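# Seat the matching relay in the black rack's empty pocket

## Task

Among the loose relays (small transparent boxes, each with a colored button on top), find the one whose button color is the same as the two relays already in the black rack. Place it in the rack's one vacant pocket, button facing up, pressed fully down, so that it stays seated with no gripper holding it. The two relays already in the rack must not be raised or come out of the rack, or the task fails.

## Robot and tools

Robot: two arms, left_arm and right_arm, each with a two-finger gripper. The names are labels only. In images, left and right do not follow them.

Frame: one scene frame for both arms. The origin is on the table top midway between the arms. +x points out over the table, +z points up, and left_arm sits on the +y side. Positions are in metres. Orientations are quaternions written w first (qw, qx, qy, qz). On a gripper, the fingers point along its local +z, and they open and close along its local y. The reported end_effector_position is the spot between the pads when closed. Closed fingertips reach about 19 mm past that spot, open ones about 6 mm. Closing pushes the tips roughly 13 mm farther from the arm, so leave that gap above a surface. Printed hand positions can be a little off, more so at long reach.

The row: every motion command uses a row of 18 numbers, even if one arm stays put. First come left_arm x, y, z, qw, qx, qy, qz, then left gripper position and speed. Then the same nine for right_arm. x, y, z and the quaternion are an absolute target pose for that gripper in the scene frame, not an offset. Gripper position runs from -1 to 1. +1 is fully open (85 mm), 0 is about 41 mm, the pads touch near -0.8, and -1 closes until something blocks the fingers. Gripper speed also runs from -1 to 1: about 20 mm/s at -1, 85 at 0 and 150 at +1. No force value exists. A full close grips at roughly 190 to 235 N per pad. To hold an arm still, resend its last reported pose and its own gripper numbers. A 0 in the gripper slots is a real command. To keep a gripper's orientation, send one fixed quaternion in every row rather than copying a drifted reported one.

execute_actions(actions): a list of actions run in order. Each action is a table of up to 15 rows, and each row lasts one 1/30 s step. If the table is short, its last row repeats to fill 15 steps. An empty list just reports state and images. Each step, the commanded pose is clipped to within 70 mm and 16 degrees of the measured pose. Far targets therefore need several actions, and position wins over orientation when both cannot be met. An action is rejected for both arms if any target is over 0.6 m from that gripper's current position along any of its own axes. If the first action is malformed or fails that check, nothing in the call runs.

move(target, speed, blocking): target is one 18-number row of absolute poses. Each gripper travels a straight line toward it, and both finish together, within 0.5 to 10 s. speed is the top path speed in m/s, 0.002 to 0.5, default 0.25. Turning is capped at twice that figure in rad/s. Finger numbers apply at the start. Paths ignore obstacles and the other arm, and the hand may lag, stray or overshoot speed near full extension. Faster contact hits harder, and a target placed deeper past a contact presses harder. With blocking=false you get a result after 0.5 s. Until a result shows the move has ended, use wait or stop before sending other motion. The result adds a move: line. done means finished, off_target means not near the pose, and moving, held or fault may also appear. If only one arm is named, the other finished fine. limits=paced means the pose was clipped. limits=held means steps were blocked, and the arm may then speed up sharply. Each gripper's remaining distance to its pose is listed.

wait(seconds): 0 to 10 s. The arms keep their last command, and the call returns early if a running move ends. stop(): brakes a running move. Braking needs room, and the fingers keep moving. zoom_image(camera, region): region is [x0, y0, x1, y1] in pixels, at most 504 by 504. Cameras are cam_high, cam_low, cam_left_wrist and cam_right_wrist, each 672x504. finished_scene(scene): give the current scene number. It ends the scene for good after the last command is held, then reports success and the next task.

Results: a state line gives left_arm | right_arm poses. Hand target lines show where each arm is being driven. Step readings list positions, and HELD marks steps where an arm's command was restrained. pose unreachable means the clearance check altered that arm's command. position_measured_pct is about 50 minus 50 times the finger position, so 0 is fully open. If closing stops below about 90, something is held or blocking. Near 90 or slightly above, the pads have met on nothing or on something tiny.

Gripping: to grasp, set position -1 and keep it. For a gentle hold, open, then close to just under the object's width. To release, send a position wider than the object. Fingers stay put until the position number changes by 0.01 or more, but they re-close if the object slips.

Hazards: avoid dropping or knocking anything off the table, slamming, or hard shoves, especially against the seated relays. Keep the arms from colliding. If a joint's contact torque reaches its load limit, that arm halts for 10 s and skips the rest of the call. The limits are 48 N m for waist, shoulder, upper arm roll and elbow, and 30.2 N m for the three wrist and forearm joints. Held weight counts. Carrying loads heats motors: a MOTOR HOT warning appears from 60 °C, and at 75 °C the arm sags (OVER-TEMPERATURE FAULT). Objects may occasionally be tugged or nudged. Elbows stop just short of straight. Joint ranges are waist and the roll joints ±69.115, shoulder ±2.250, elbow ±2.580, wrist pitch ±2.100 rad.

Each tool is called after "Call:" by a JSON object that holds its "op" and its "data", one argument or row to a line.

## Session

Call:
{"op": "execute_actions", "data": {
  "actions": []
}}

Scene clock: 0.00 s.
left_arm: end_effector_position=(+0.3120, +0.3537, +0.1545) position_measured_pct=0.0 end_effector_quat_wxyz=(+0.035, +0.410, +0.909, -0.066) | right_arm: end_effector_position=(+0.1796, -0.3906, +0.3662) position_measured_pct=0.0 end_effector_quat_wxyz=(-0.110, -0.311, +0.907, -0.262)
Joint positions: left_arm=[-0.554  0.165  0.223  2.27   0.148  0.772  0.173] | right_arm=[-0.312 -0.29  -0.443  2.036  0.316  1.744  1.606]
Joint velocities: left_arm=[-0.001  0.     0.001 -0.    -0.001 -0.     0.   ] | right_arm=[-0.    -0.001 -0.001 -0.    -0.     0.001 -0.002]
Hand target (left_arm): +0.312, +0.354, +0.155; +0.035, +0.410, +0.909, -0.066
Hand target (right_arm): +0.180, -0.391, +0.366; -0.110, -0.311, +0.907, -0.262

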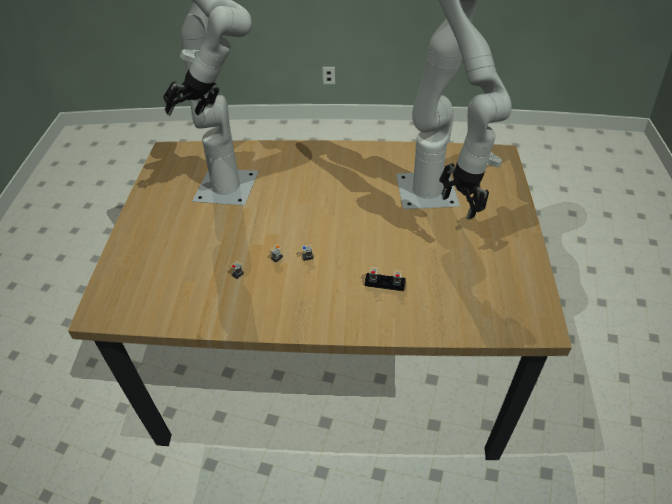

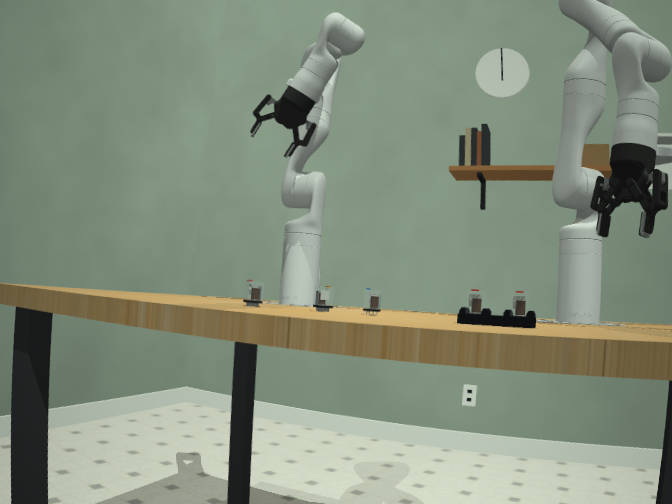

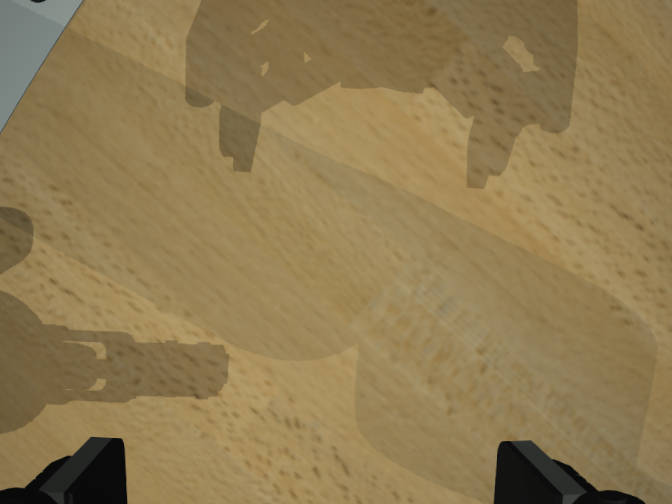

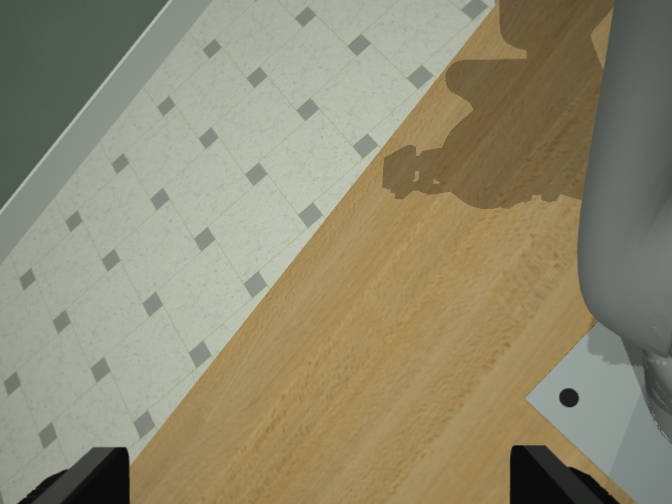

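Call:
{"op": "zoom_image", "data": {
  "camera": "cam_high",
  "region": [200, 220, 440, 320]
}}

Call:
{"op": "zoom_image", "data": {
  "camera": "cam_low",
  "region": [220, 260, 560, 350]
}}

Region (200, 220, 440, 320) of cam_high's 672x504 image, scaled by 2.100, with more detail than that image has; it fills the top 210 rows of this view, and the rest is white.

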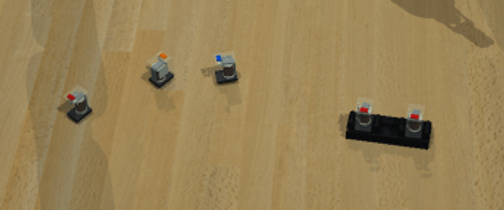

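Region (220, 260, 560, 350) of cam_low's 672x504 image, scaled by 1.482, with more detail than that image has; it fills the top 133 rows of this view, and the rest is white.

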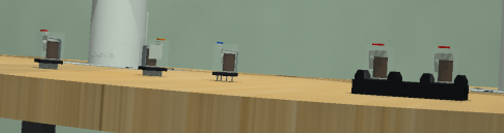

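Call:
{"op": "move", "data": {
  "target": [0.33,0.15,0.3,0,0,1,0,1,0,0.33,-0.28,0.3,0,0,1,0,1,0]
}}

Scene clock: 10.13 s.
left_arm: end_effector_position=(+0.3295, +0.1505, +0.3001) position_measured_pct=0.0 end_effector_quat_wxyz=(-0.001, +0.000, +1.000, +0.000) | right_arm: end_effector_position=(+0.3305, -0.2807, +0.3001) position_measured_pct=0.0 end_effector_quat_wxyz=(+0.001, +0.001, +1.000, -0.001)
Joint positions: left_arm=[-0.117  0.021  0.66   1.859 -0.014  1.268  2.008] | right_arm=[-0.148 -0.015 -0.276  1.89  -0.002  1.265  1.241]
Joint velocities: left_arm=[ 0.006  0.011  0.008 -0.006 -0.007  0.005  0.013] | right_arm=[ 0.     0.002 -0.    -0.001  0.    -0.003  0.001]
Hand target (left_arm): +0.329, +0.150, +0.300; -0.001, +0.001, +1.000, +0.001
Hand target (right_arm): +0.330, -0.281, +0.300; +0.001, +0.001, +1.000, -0.001
Off the commanded pose (left_arm): 0.001 m, 0 deg.
Off the commanded pose (right_arm): 0.001 m, 0 deg.
move: done

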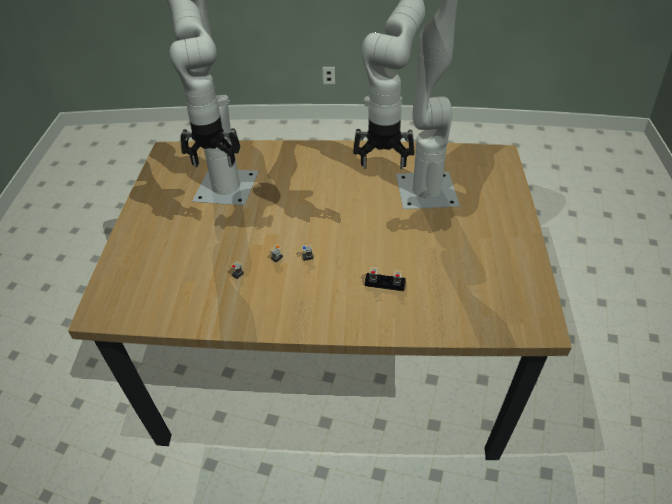

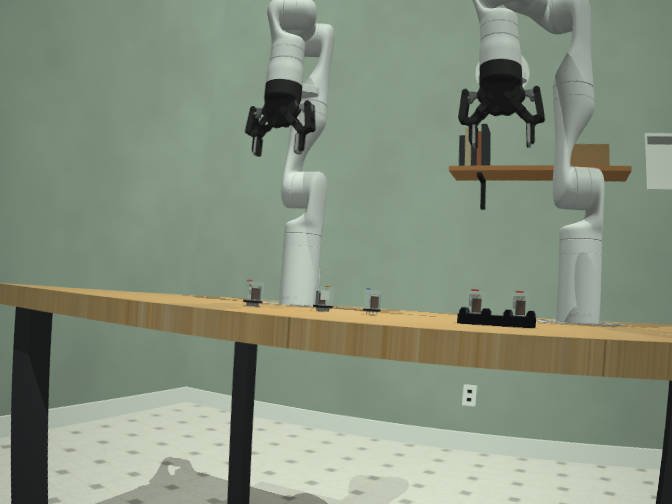

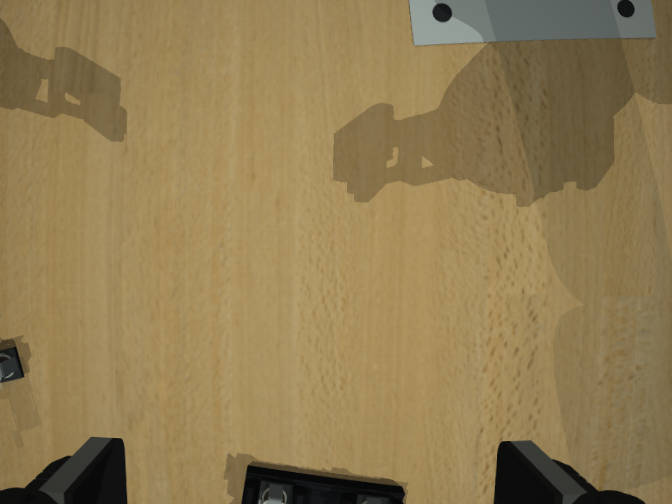

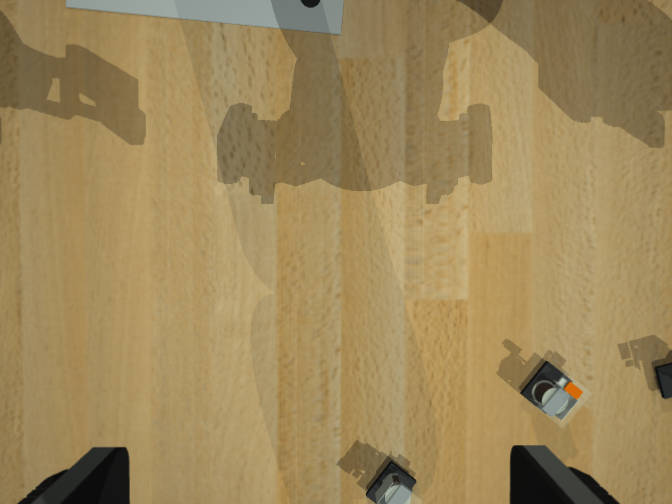

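Call:
{"op": "move", "data": {
  "target": [0.45,0.15,0.25,0,0,1,0,1,0,0.45,-0.26,0.25,0,0,1,0,1,0]
}}

Scene clock: 13.37 s.
left_arm: end_effector_position=(+0.4500, +0.1507, +0.2503) position_measured_pct=0.0 end_effector_quat_wxyz=(+0.000, -0.000, +1.000, +0.001) | right_arm: end_effector_position=(+0.4499, -0.2605, +0.2499) position_measured_pct=0.0 end_effector_quat_wxyz=(+0.000, +0.000, +1.000, -0.000)
Joint positions: left_arm=[-0.045  0.37   0.633  1.663 -0.234  1.185  2.107] | right_arm=[-0.179  0.309 -0.266  1.677  0.088  1.167  1.197]
Joint velocities: left_arm=[ 0.004  0.009 -0.002 -0.003 -0.     0.002  0.001] | right_arm=[-0.001  0.007 -0.002 -0.002  0.001  0.001 -0.   ]
Hand target (left_arm): +0.450, +0.150, +0.250; -0.000, -0.000, +1.000, +0.000
Hand target (right_arm): +0.450, -0.260, +0.250; +0.000, -0.000, +1.000, -0.001
Off the commanded pose (left_arm): 0.001 m, 0 deg.
Off the commanded pose (right_arm): 0.001 m, 0 deg.
move: done

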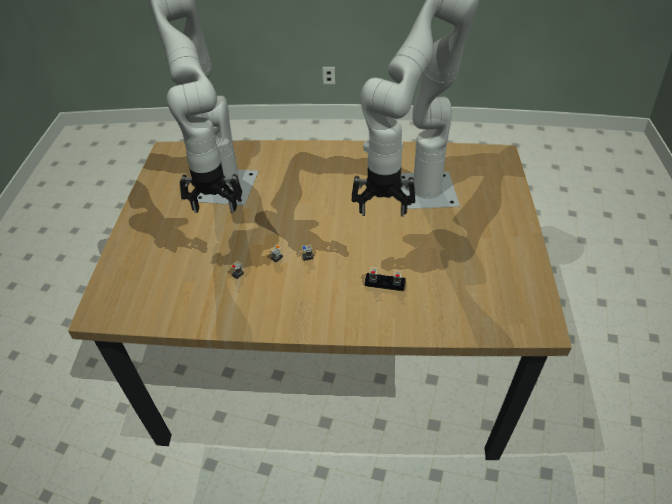

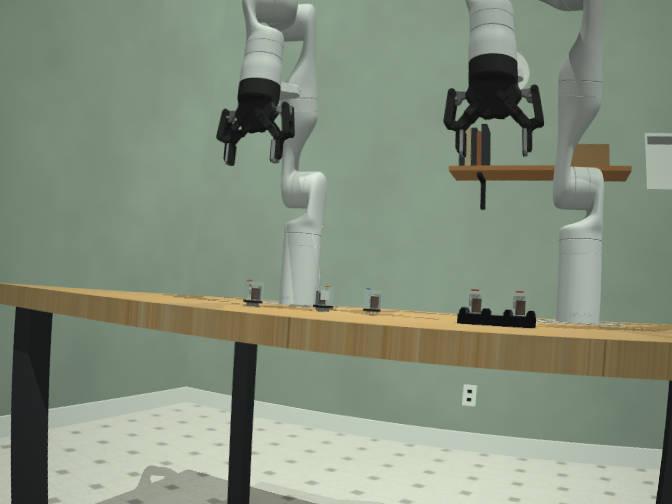

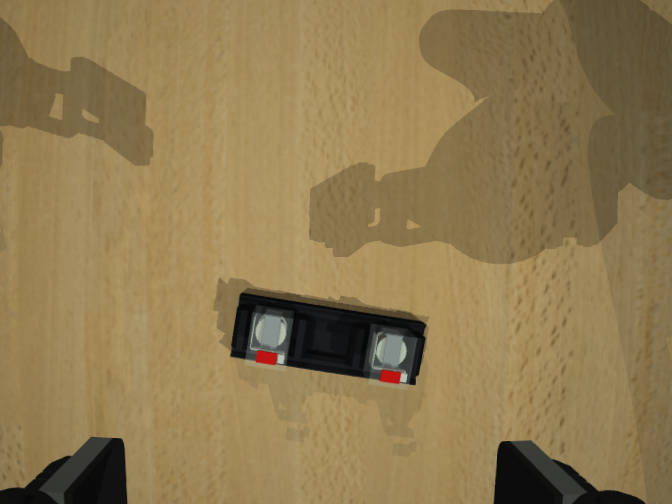

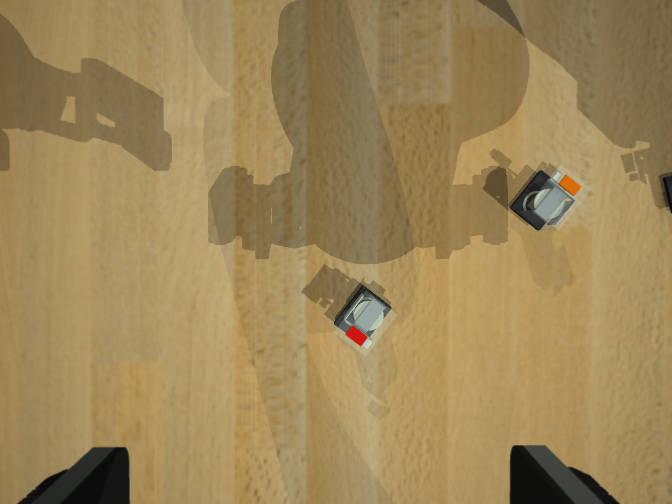

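Call:
{"op": "move", "data": {
  "target": [0.2,0.45,0.3,0,0,1,0,1,0,0.424,-0.244,0.12,0,-0.462,0.887,0,1,0]
}}

Scene clock: 28.33 s.
left_arm: end_effector_position=(+0.2007, +0.4485, +0.3000) position_measured_pct=0.0 end_effector_quat_wxyz=(+0.002, +0.000, +1.000, -0.001) | right_arm: end_effector_position=(+0.4236, -0.2439, +0.1201) position_measured_pct=0.0 end_effector_quat_wxyz=(-0.000, -0.462, +0.887, +0.000)
Joint positions: left_arm=[-0.724 -0.223 -0.064  2.064 -0.009  1.299  0.677] | right_arm=[-0.114  0.475 -0.441  1.953  0.284  0.773  1.908]
Joint velocities: left_arm=[-0.003  0.003 -0.008 -0.002 -0.     0.001 -0.007] | right_arm=[ 0.001  0.003 -0.     0.001  0.    -0.003  0.003]
Hand target (left_arm): +0.201, +0.449, +0.300; +0.002, +0.000, +1.000, -0.001
Hand target (right_arm): +0.424, -0.244, +0.120; -0.000, -0.462, +0.887, +0.000
Off the commanded pose (left_arm): 0.002 m, 0 deg.
Off the commanded pose (right_arm): 0.000 m, 0 deg.
move: done

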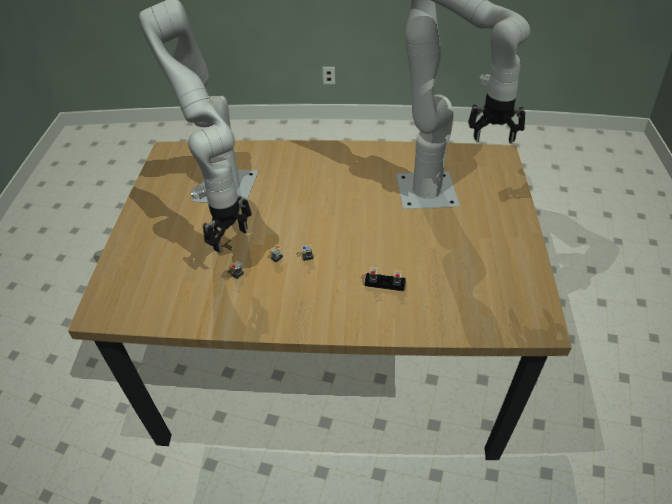

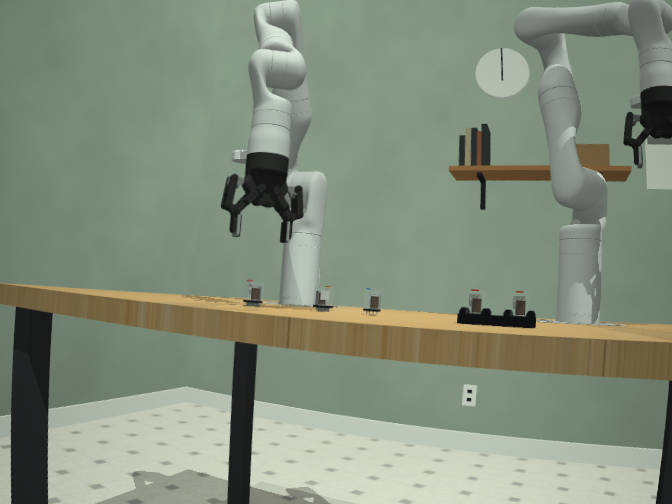

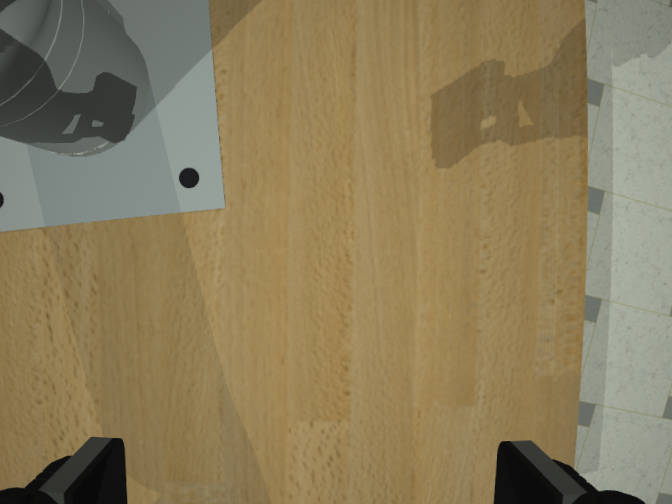

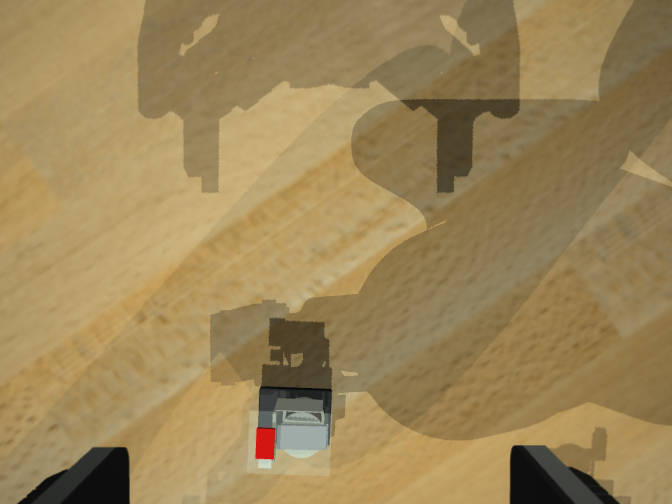

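Call:
{"op": "move", "data": {
  "target": [0.2,0.45,0.3,0,0,1,0,1,0,0.430,-0.248,0.07,0,-0.462,0.887,0,0.3,0]
}}

Scene clock: 35.30 s.
left_arm: end_effector_position=(+0.2000, +0.4500, +0.3000) position_measured_pct=0.0 end_effector_quat_wxyz=(+0.000, -0.000, +1.000, +0.000) | right_arm: end_effector_position=(+0.4299, -0.2482, +0.0702) position_measured_pct=34.9 end_effector_quat_wxyz=(+0.000, -0.462, +0.887, -0.000)
Joint positions: left_arm=[-0.725 -0.221 -0.063  2.062 -0.014  1.3    0.68 ] | right_arm=[-0.144  0.58  -0.39   1.99   0.358  0.638  1.859]
Joint velocities: left_arm=[ 0.     0.    -0.    -0.     0.     0.     0.001] | right_arm=[-0.003  0.005  0.002  0.     0.002 -0.003 -0.001]
Hand target (left_arm): +0.200, +0.450, +0.300; -0.000, -0.000, +1.000, +0.000
Hand target (right_arm): +0.430, -0.248, +0.070; -0.000, -0.462, +0.887, -0.000
Off the commanded pose (left_arm): 0.000 m, 0 deg.
Off the commanded pose (right_arm): 0.000 m, 0 deg.
move: done

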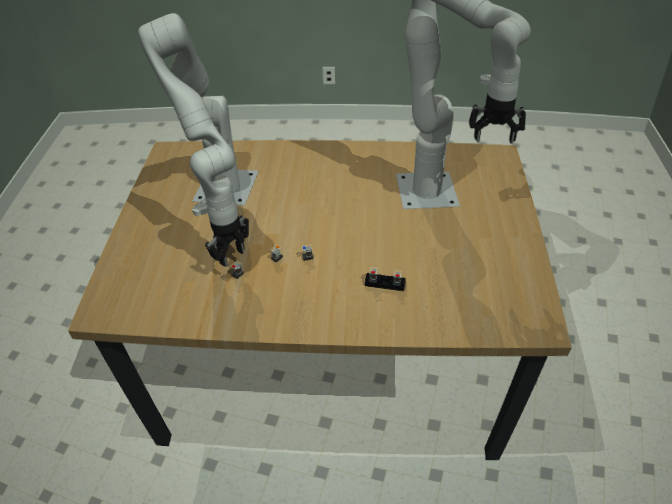

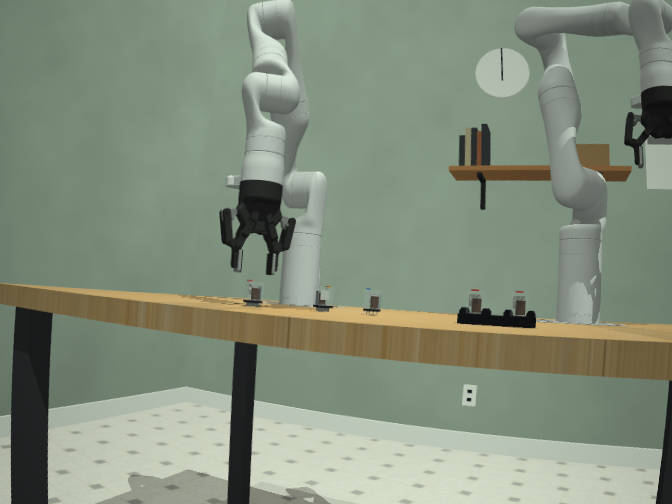

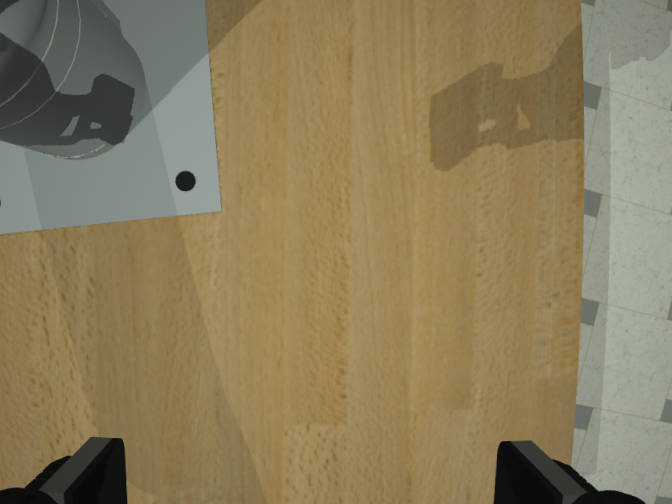

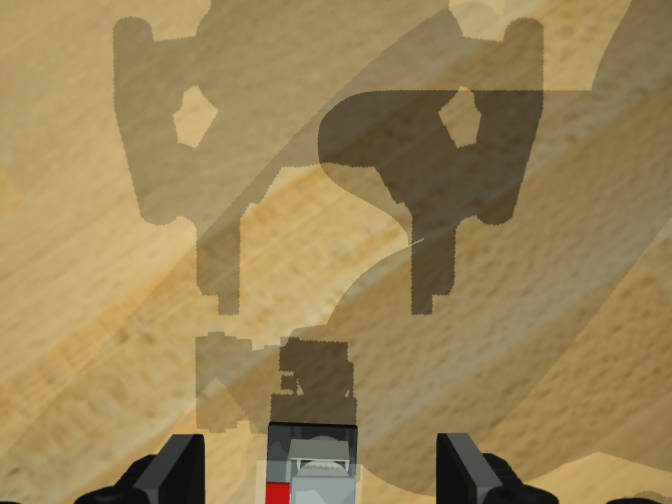

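Call:
{"op": "move", "data": {
  "target": [0.2,0.45,0.3,0,0,1,0,1,0,0.434,-0.242,0.036,0,-0.462,0.887,0,0.3,0],
  "speed": 0.08
}}

Call:
{"op": "zoom_image", "data": {
  "camera": "cam_low",
  "region": [190, 200, 330, 320]
}}

Call:
{"op": "zoom_image", "data": {
  "camera": "cam_high",
  "region": [180, 200, 290, 300]
}}

Scene clock: 42.70 s.
left_arm: end_effector_position=(+0.2000, +0.4500, +0.3000) position_measured_pct=0.0 end_effector_quat_wxyz=(+0.000, +0.000, +1.000, +0.000) | right_arm: end_effector_position=(+0.4340, -0.2422, +0.0362) position_measured_pct=34.9 end_effector_quat_wxyz=(+0.000, -0.462, +0.887, -0.000)
Joint positions: left_arm=[-0.725 -0.221 -0.063  2.062 -0.014  1.3    0.68 ] | right_arm=[-0.19   0.659 -0.346  1.995  0.406  0.554  1.808]
Joint velocities: left_arm=[ 0.     0.    -0.001 -0.    -0.001  0.001  0.   ] | right_arm=[-0.003  0.004  0.001  0.001  0.002 -0.003 -0.001]
Hand target (left_arm): +0.200, +0.450, +0.300; -0.000, +0.000, +1.000, +0.000
Hand target (right_arm): +0.434, -0.242, +0.036; -0.000, -0.462, +0.887, -0.000
Off the commanded pose (left_arm): 0.000 m, 0 deg.
Off the commanded pose (right_arm): 0.000 m, 0 deg.
move: done

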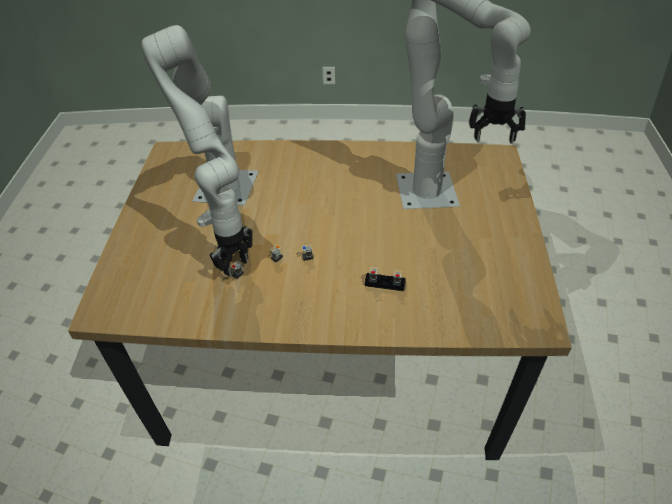

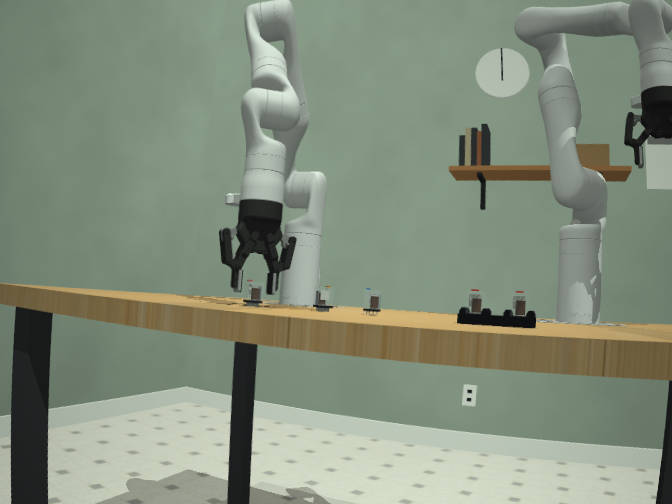

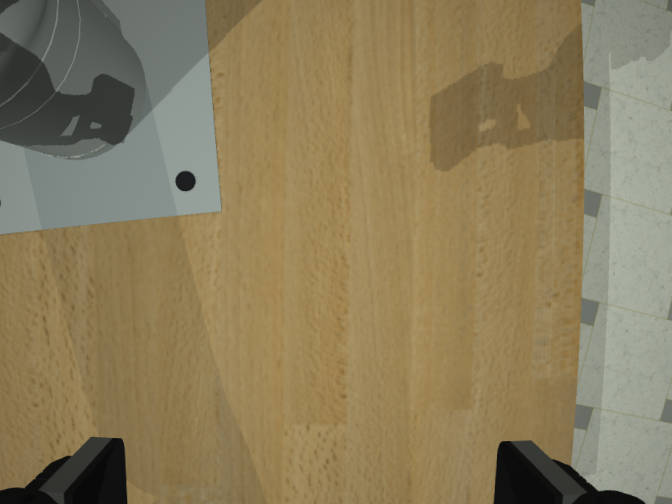

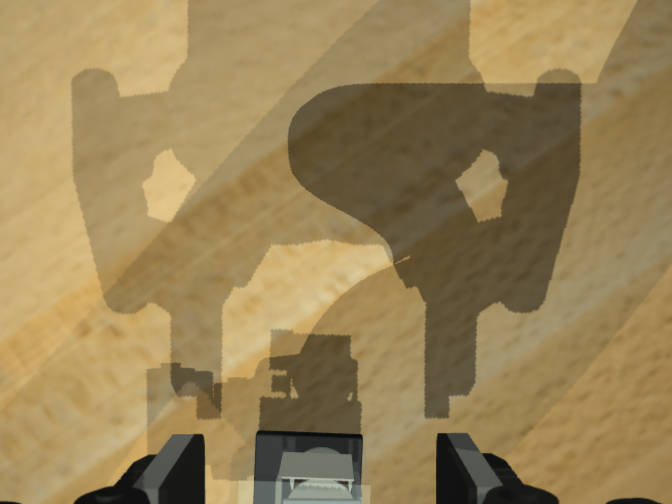

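Region (190, 200, 330, 320) of cam_low's 672x504 image, scaled by 3.600, with more detail than that image has; it fills the top 432 rows of this view, and the rest is white.

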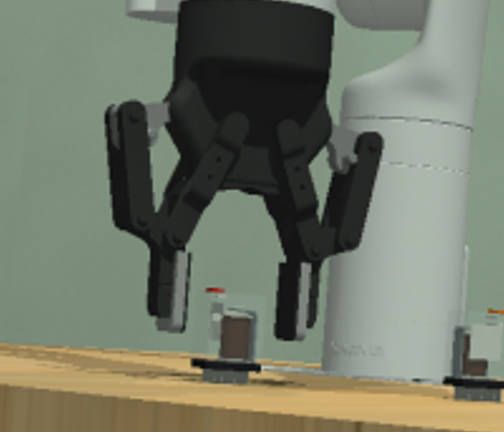

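Region (180, 200, 290, 300) of cam_high's 672x504 image, scaled by 4.582, with more detail than that image has; it fills the top 458 rows of this view, and the rest is white.

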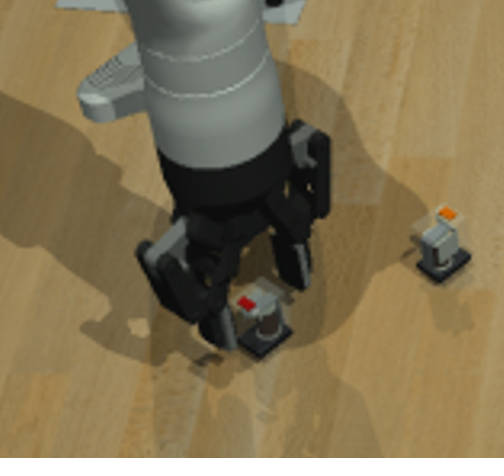

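Call:
{"op": "move", "data": {
  "target": [0.2,0.45,0.3,0,0,1,0,1,0,0.434,-0.242,0.033,0,-0.462,0.887,0,-1,0],
  "speed": 0.05
}}

Call:
{"op": "move", "data": {
  "target": [0.2,0.45,0.3,0,0,1,0,1,0,0.434,-0.242,0.13,0,-0.462,0.887,0,-1,0],
  "speed": 0.15
}}

Call:
{"op": "move", "data": {
  "target": [0.2,0.45,0.3,0,0,1,0,1,0,0.439,0.147,0.13,0,-0.656,0.755,0,-1,0]
}}

Call:
{"op": "zoom_image", "data": {
  "camera": "cam_high",
  "region": [330, 210, 450, 310]
}}

Call:
{"op": "zoom_image", "data": {
  "camera": "cam_low",
  "region": [420, 200, 580, 340]
}}

Scene clock: 49.23 s.
left_arm: end_effector_position=(+0.2000, +0.4500, +0.3000) position_measured_pct=0.0 end_effector_quat_wxyz=(+0.000, +0.000, +1.000, +0.000) | right_arm: end_effector_position=(+0.4341, -0.2420, +0.0346) position_measured_pct=66.3 end_effector_quat_wxyz=(+0.001, -0.462, +0.887, -0.001)
Joint positions: left_arm=[-0.725 -0.221 -0.063  2.062 -0.014  1.3    0.68 ] | right_arm=[-0.193  0.662 -0.342  1.997  0.409  0.548  1.805]
Joint velocities: left_arm=[-0.001 -0.     0.     0.    -0.001 -0.001 -0.   ] | right_arm=[-0.001  0.     0.     0.001 -0.001 -0.001  0.002]
Hand target (left_arm): +0.200, +0.450, +0.300; +0.000, +0.000, +1.000, -0.000
Hand target (right_arm): +0.434, -0.242, +0.033; -0.000, -0.462, +0.887, -0.000
Off the commanded pose (left_arm): 0.000 m, 0 deg.
Off the commanded pose (right_arm): 0.002 m, 0 deg.
move: done

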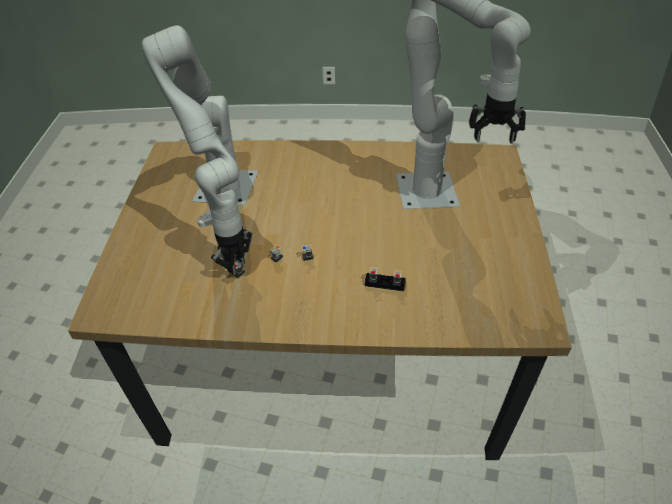

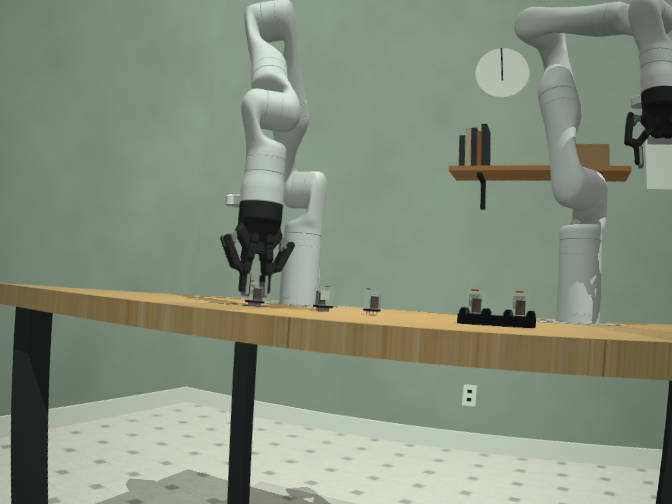

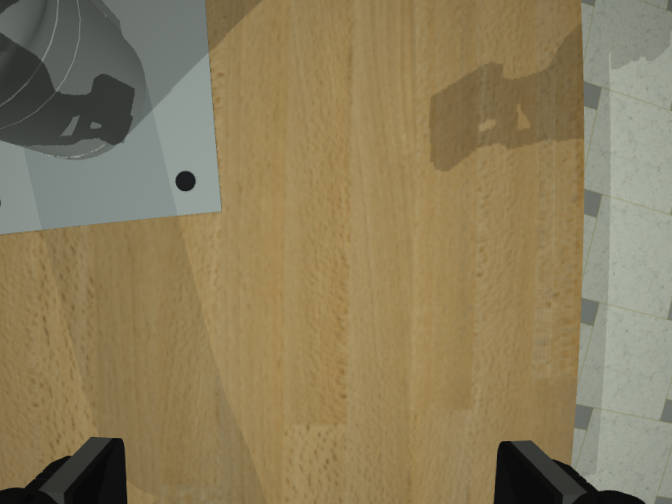

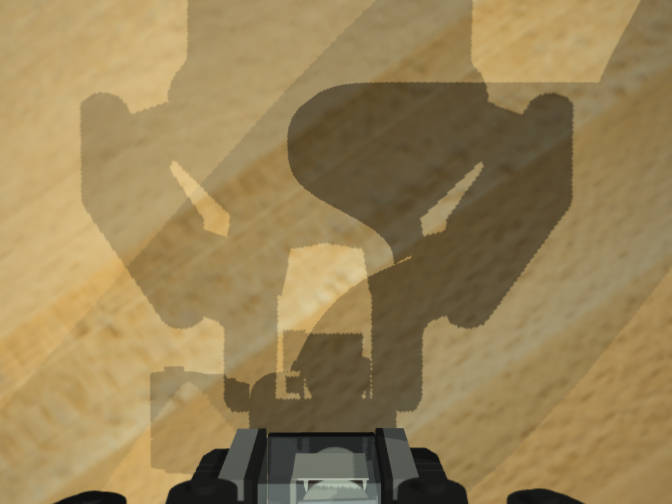

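Scene clock: 50.37 s.
left_arm: end_effector_position=(+0.2000, +0.4500, +0.3000) position_measured_pct=0.0 end_effector_quat_wxyz=(+0.000, -0.000, +1.000, +0.000) | right_arm: end_effector_position=(+0.4342, -0.2418, +0.1299) position_measured_pct=66.3 end_effector_quat_wxyz=(+0.000, -0.462, +0.887, +0.000)
Joint positions: left_arm=[-0.725 -0.221 -0.063  2.062 -0.014  1.3    0.68 ] | right_arm=[-0.112  0.476 -0.443  1.907  0.272  0.817  1.926]
Joint velocities: left_arm=[ 0.     0.    -0.002 -0.    -0.    -0.001 -0.   ] | right_arm=[ 0.002 -0.003  0.    -0.002  0.     0.004  0.001]
Hand target (left_arm): +0.200, +0.450, +0.300; +0.000, +0.000, +1.000, -0.000
Hand target (right_arm): +0.434, -0.242, +0.130; +0.000, -0.462, +0.887, +0.000
Off the commanded pose (left_arm): 0.000 m, 0 deg.
Off the commanded pose (right_arm): 0.000 m, 0 deg.
move: done

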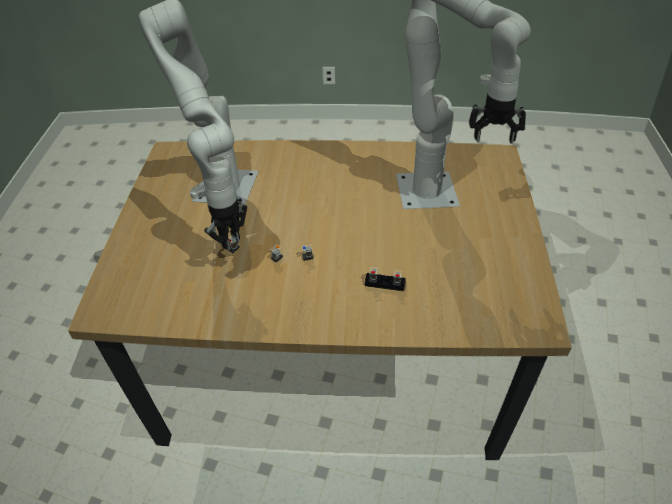

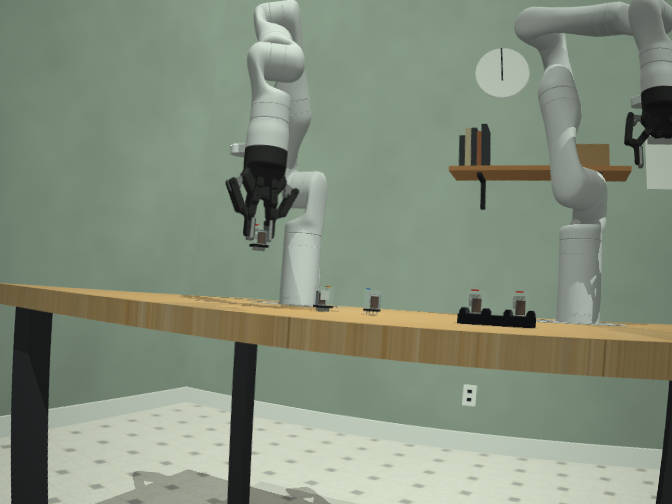

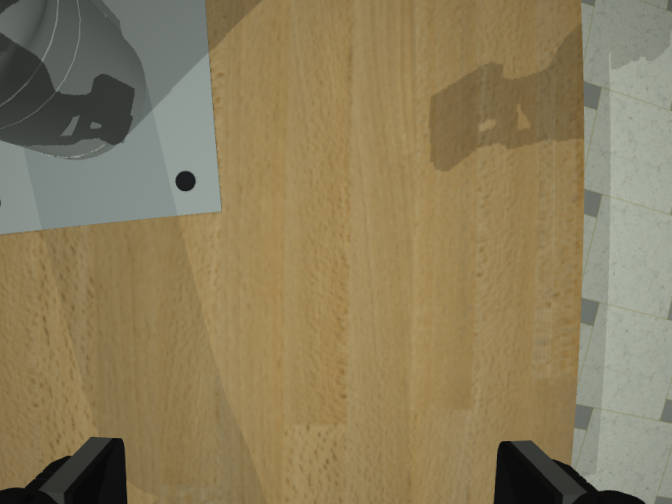

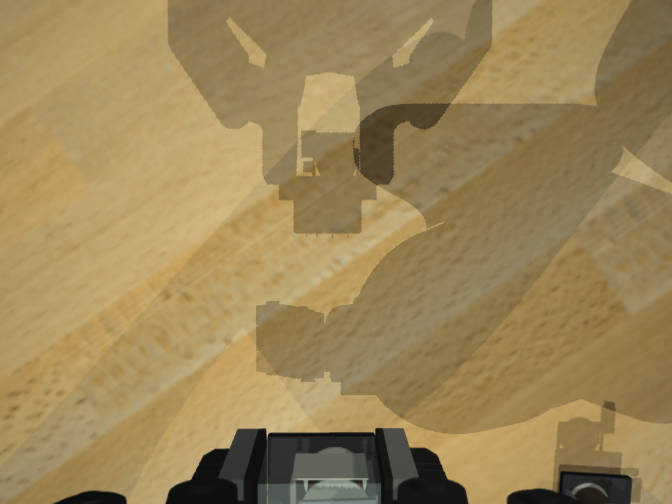

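Scene clock: 52.57 s.
left_arm: end_effector_position=(+0.2000, +0.4500, +0.3000) position_measured_pct=0.0 end_effector_quat_wxyz=(+0.000, -0.000, +1.000, +0.000) | right_arm: end_effector_position=(+0.4400, +0.1471, +0.1297) position_measured_pct=66.3 end_effector_quat_wxyz=(-0.000, +0.656, -0.755, +0.001)
Joint positions: left_arm=[-0.725 -0.221 -0.063  2.062 -0.014  1.3    0.68 ] | right_arm=[-0.84   0.964 -0.51   0.948  0.429  1.318  1.835]
Joint velocities: left_arm=[-0.     0.    -0.001  0.     0.001  0.    -0.   ] | right_arm=[-0.007  0.011  0.001 -0.014 -0.     0.006  0.003]
Hand target (left_arm): +0.200, +0.450, +0.300; +0.000, -0.000, +1.000, -0.000
Hand target (right_arm): +0.440, +0.147, +0.129; -0.000, -0.656, +0.754, -0.001
Off the commanded pose (left_arm): 0.000 m, 0 deg.
Off the commanded pose (right_arm): 0.001 m, 0 deg.
move: done

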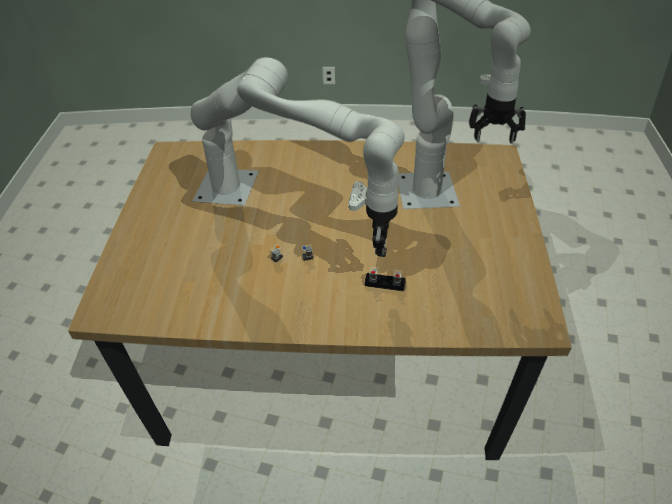

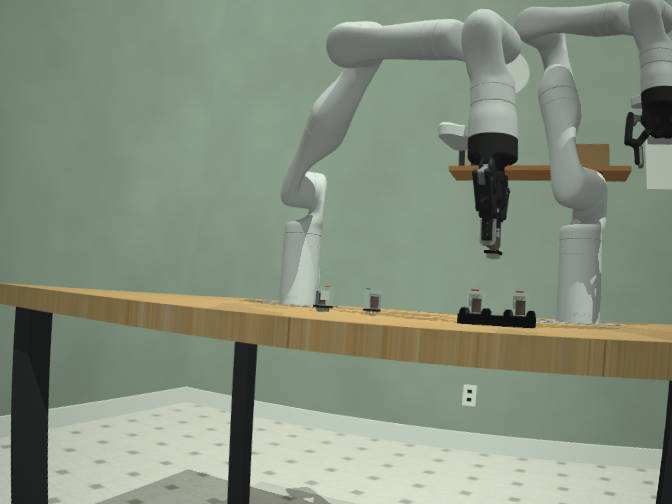

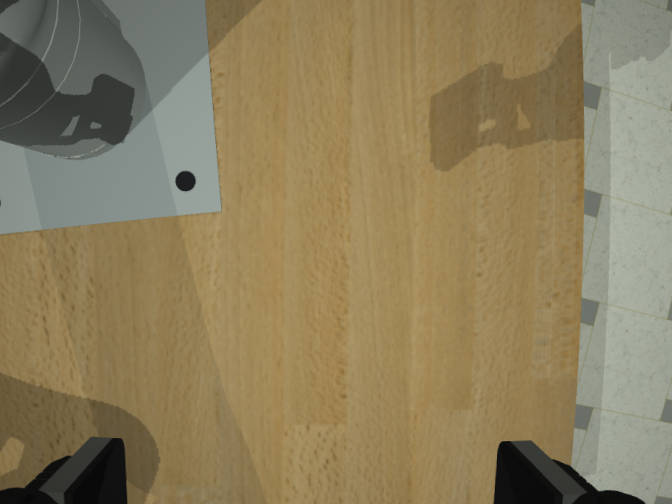

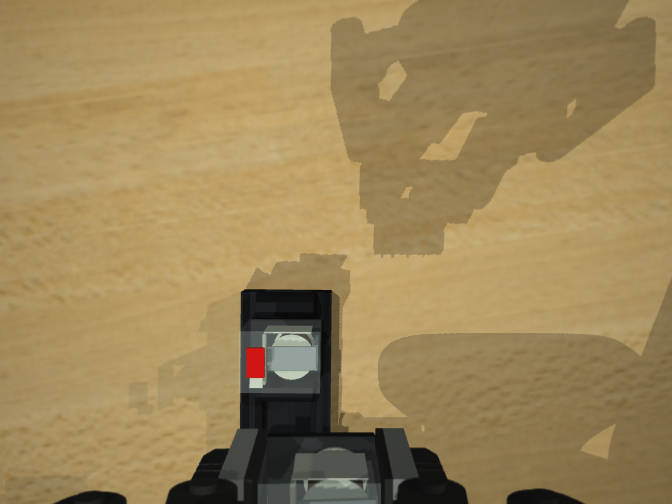

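Region (330, 210, 450, 310) of cam_high's 672x504 image, scaled by 4.200, with more detail than that image has.

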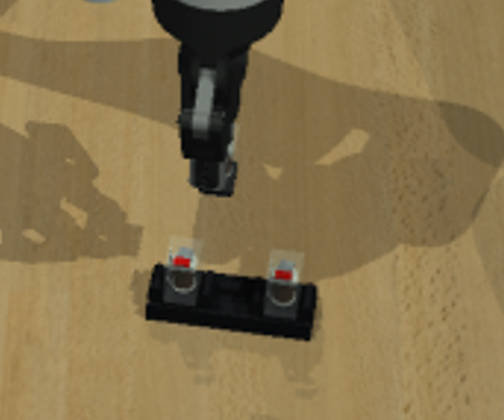

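Region (420, 200, 580, 340) of cam_low's 672x504 image, scaled by 3.150, with more detail than that image has; it fills the top 441 rows of this view, and the rest is white.

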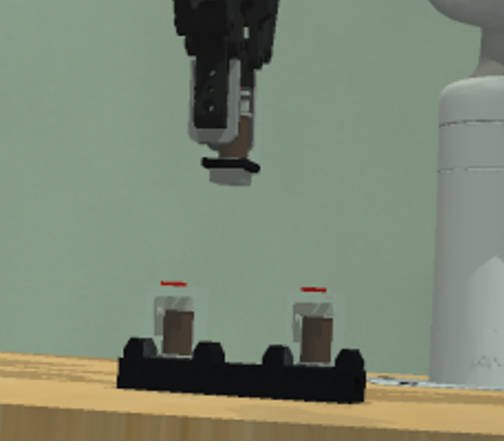

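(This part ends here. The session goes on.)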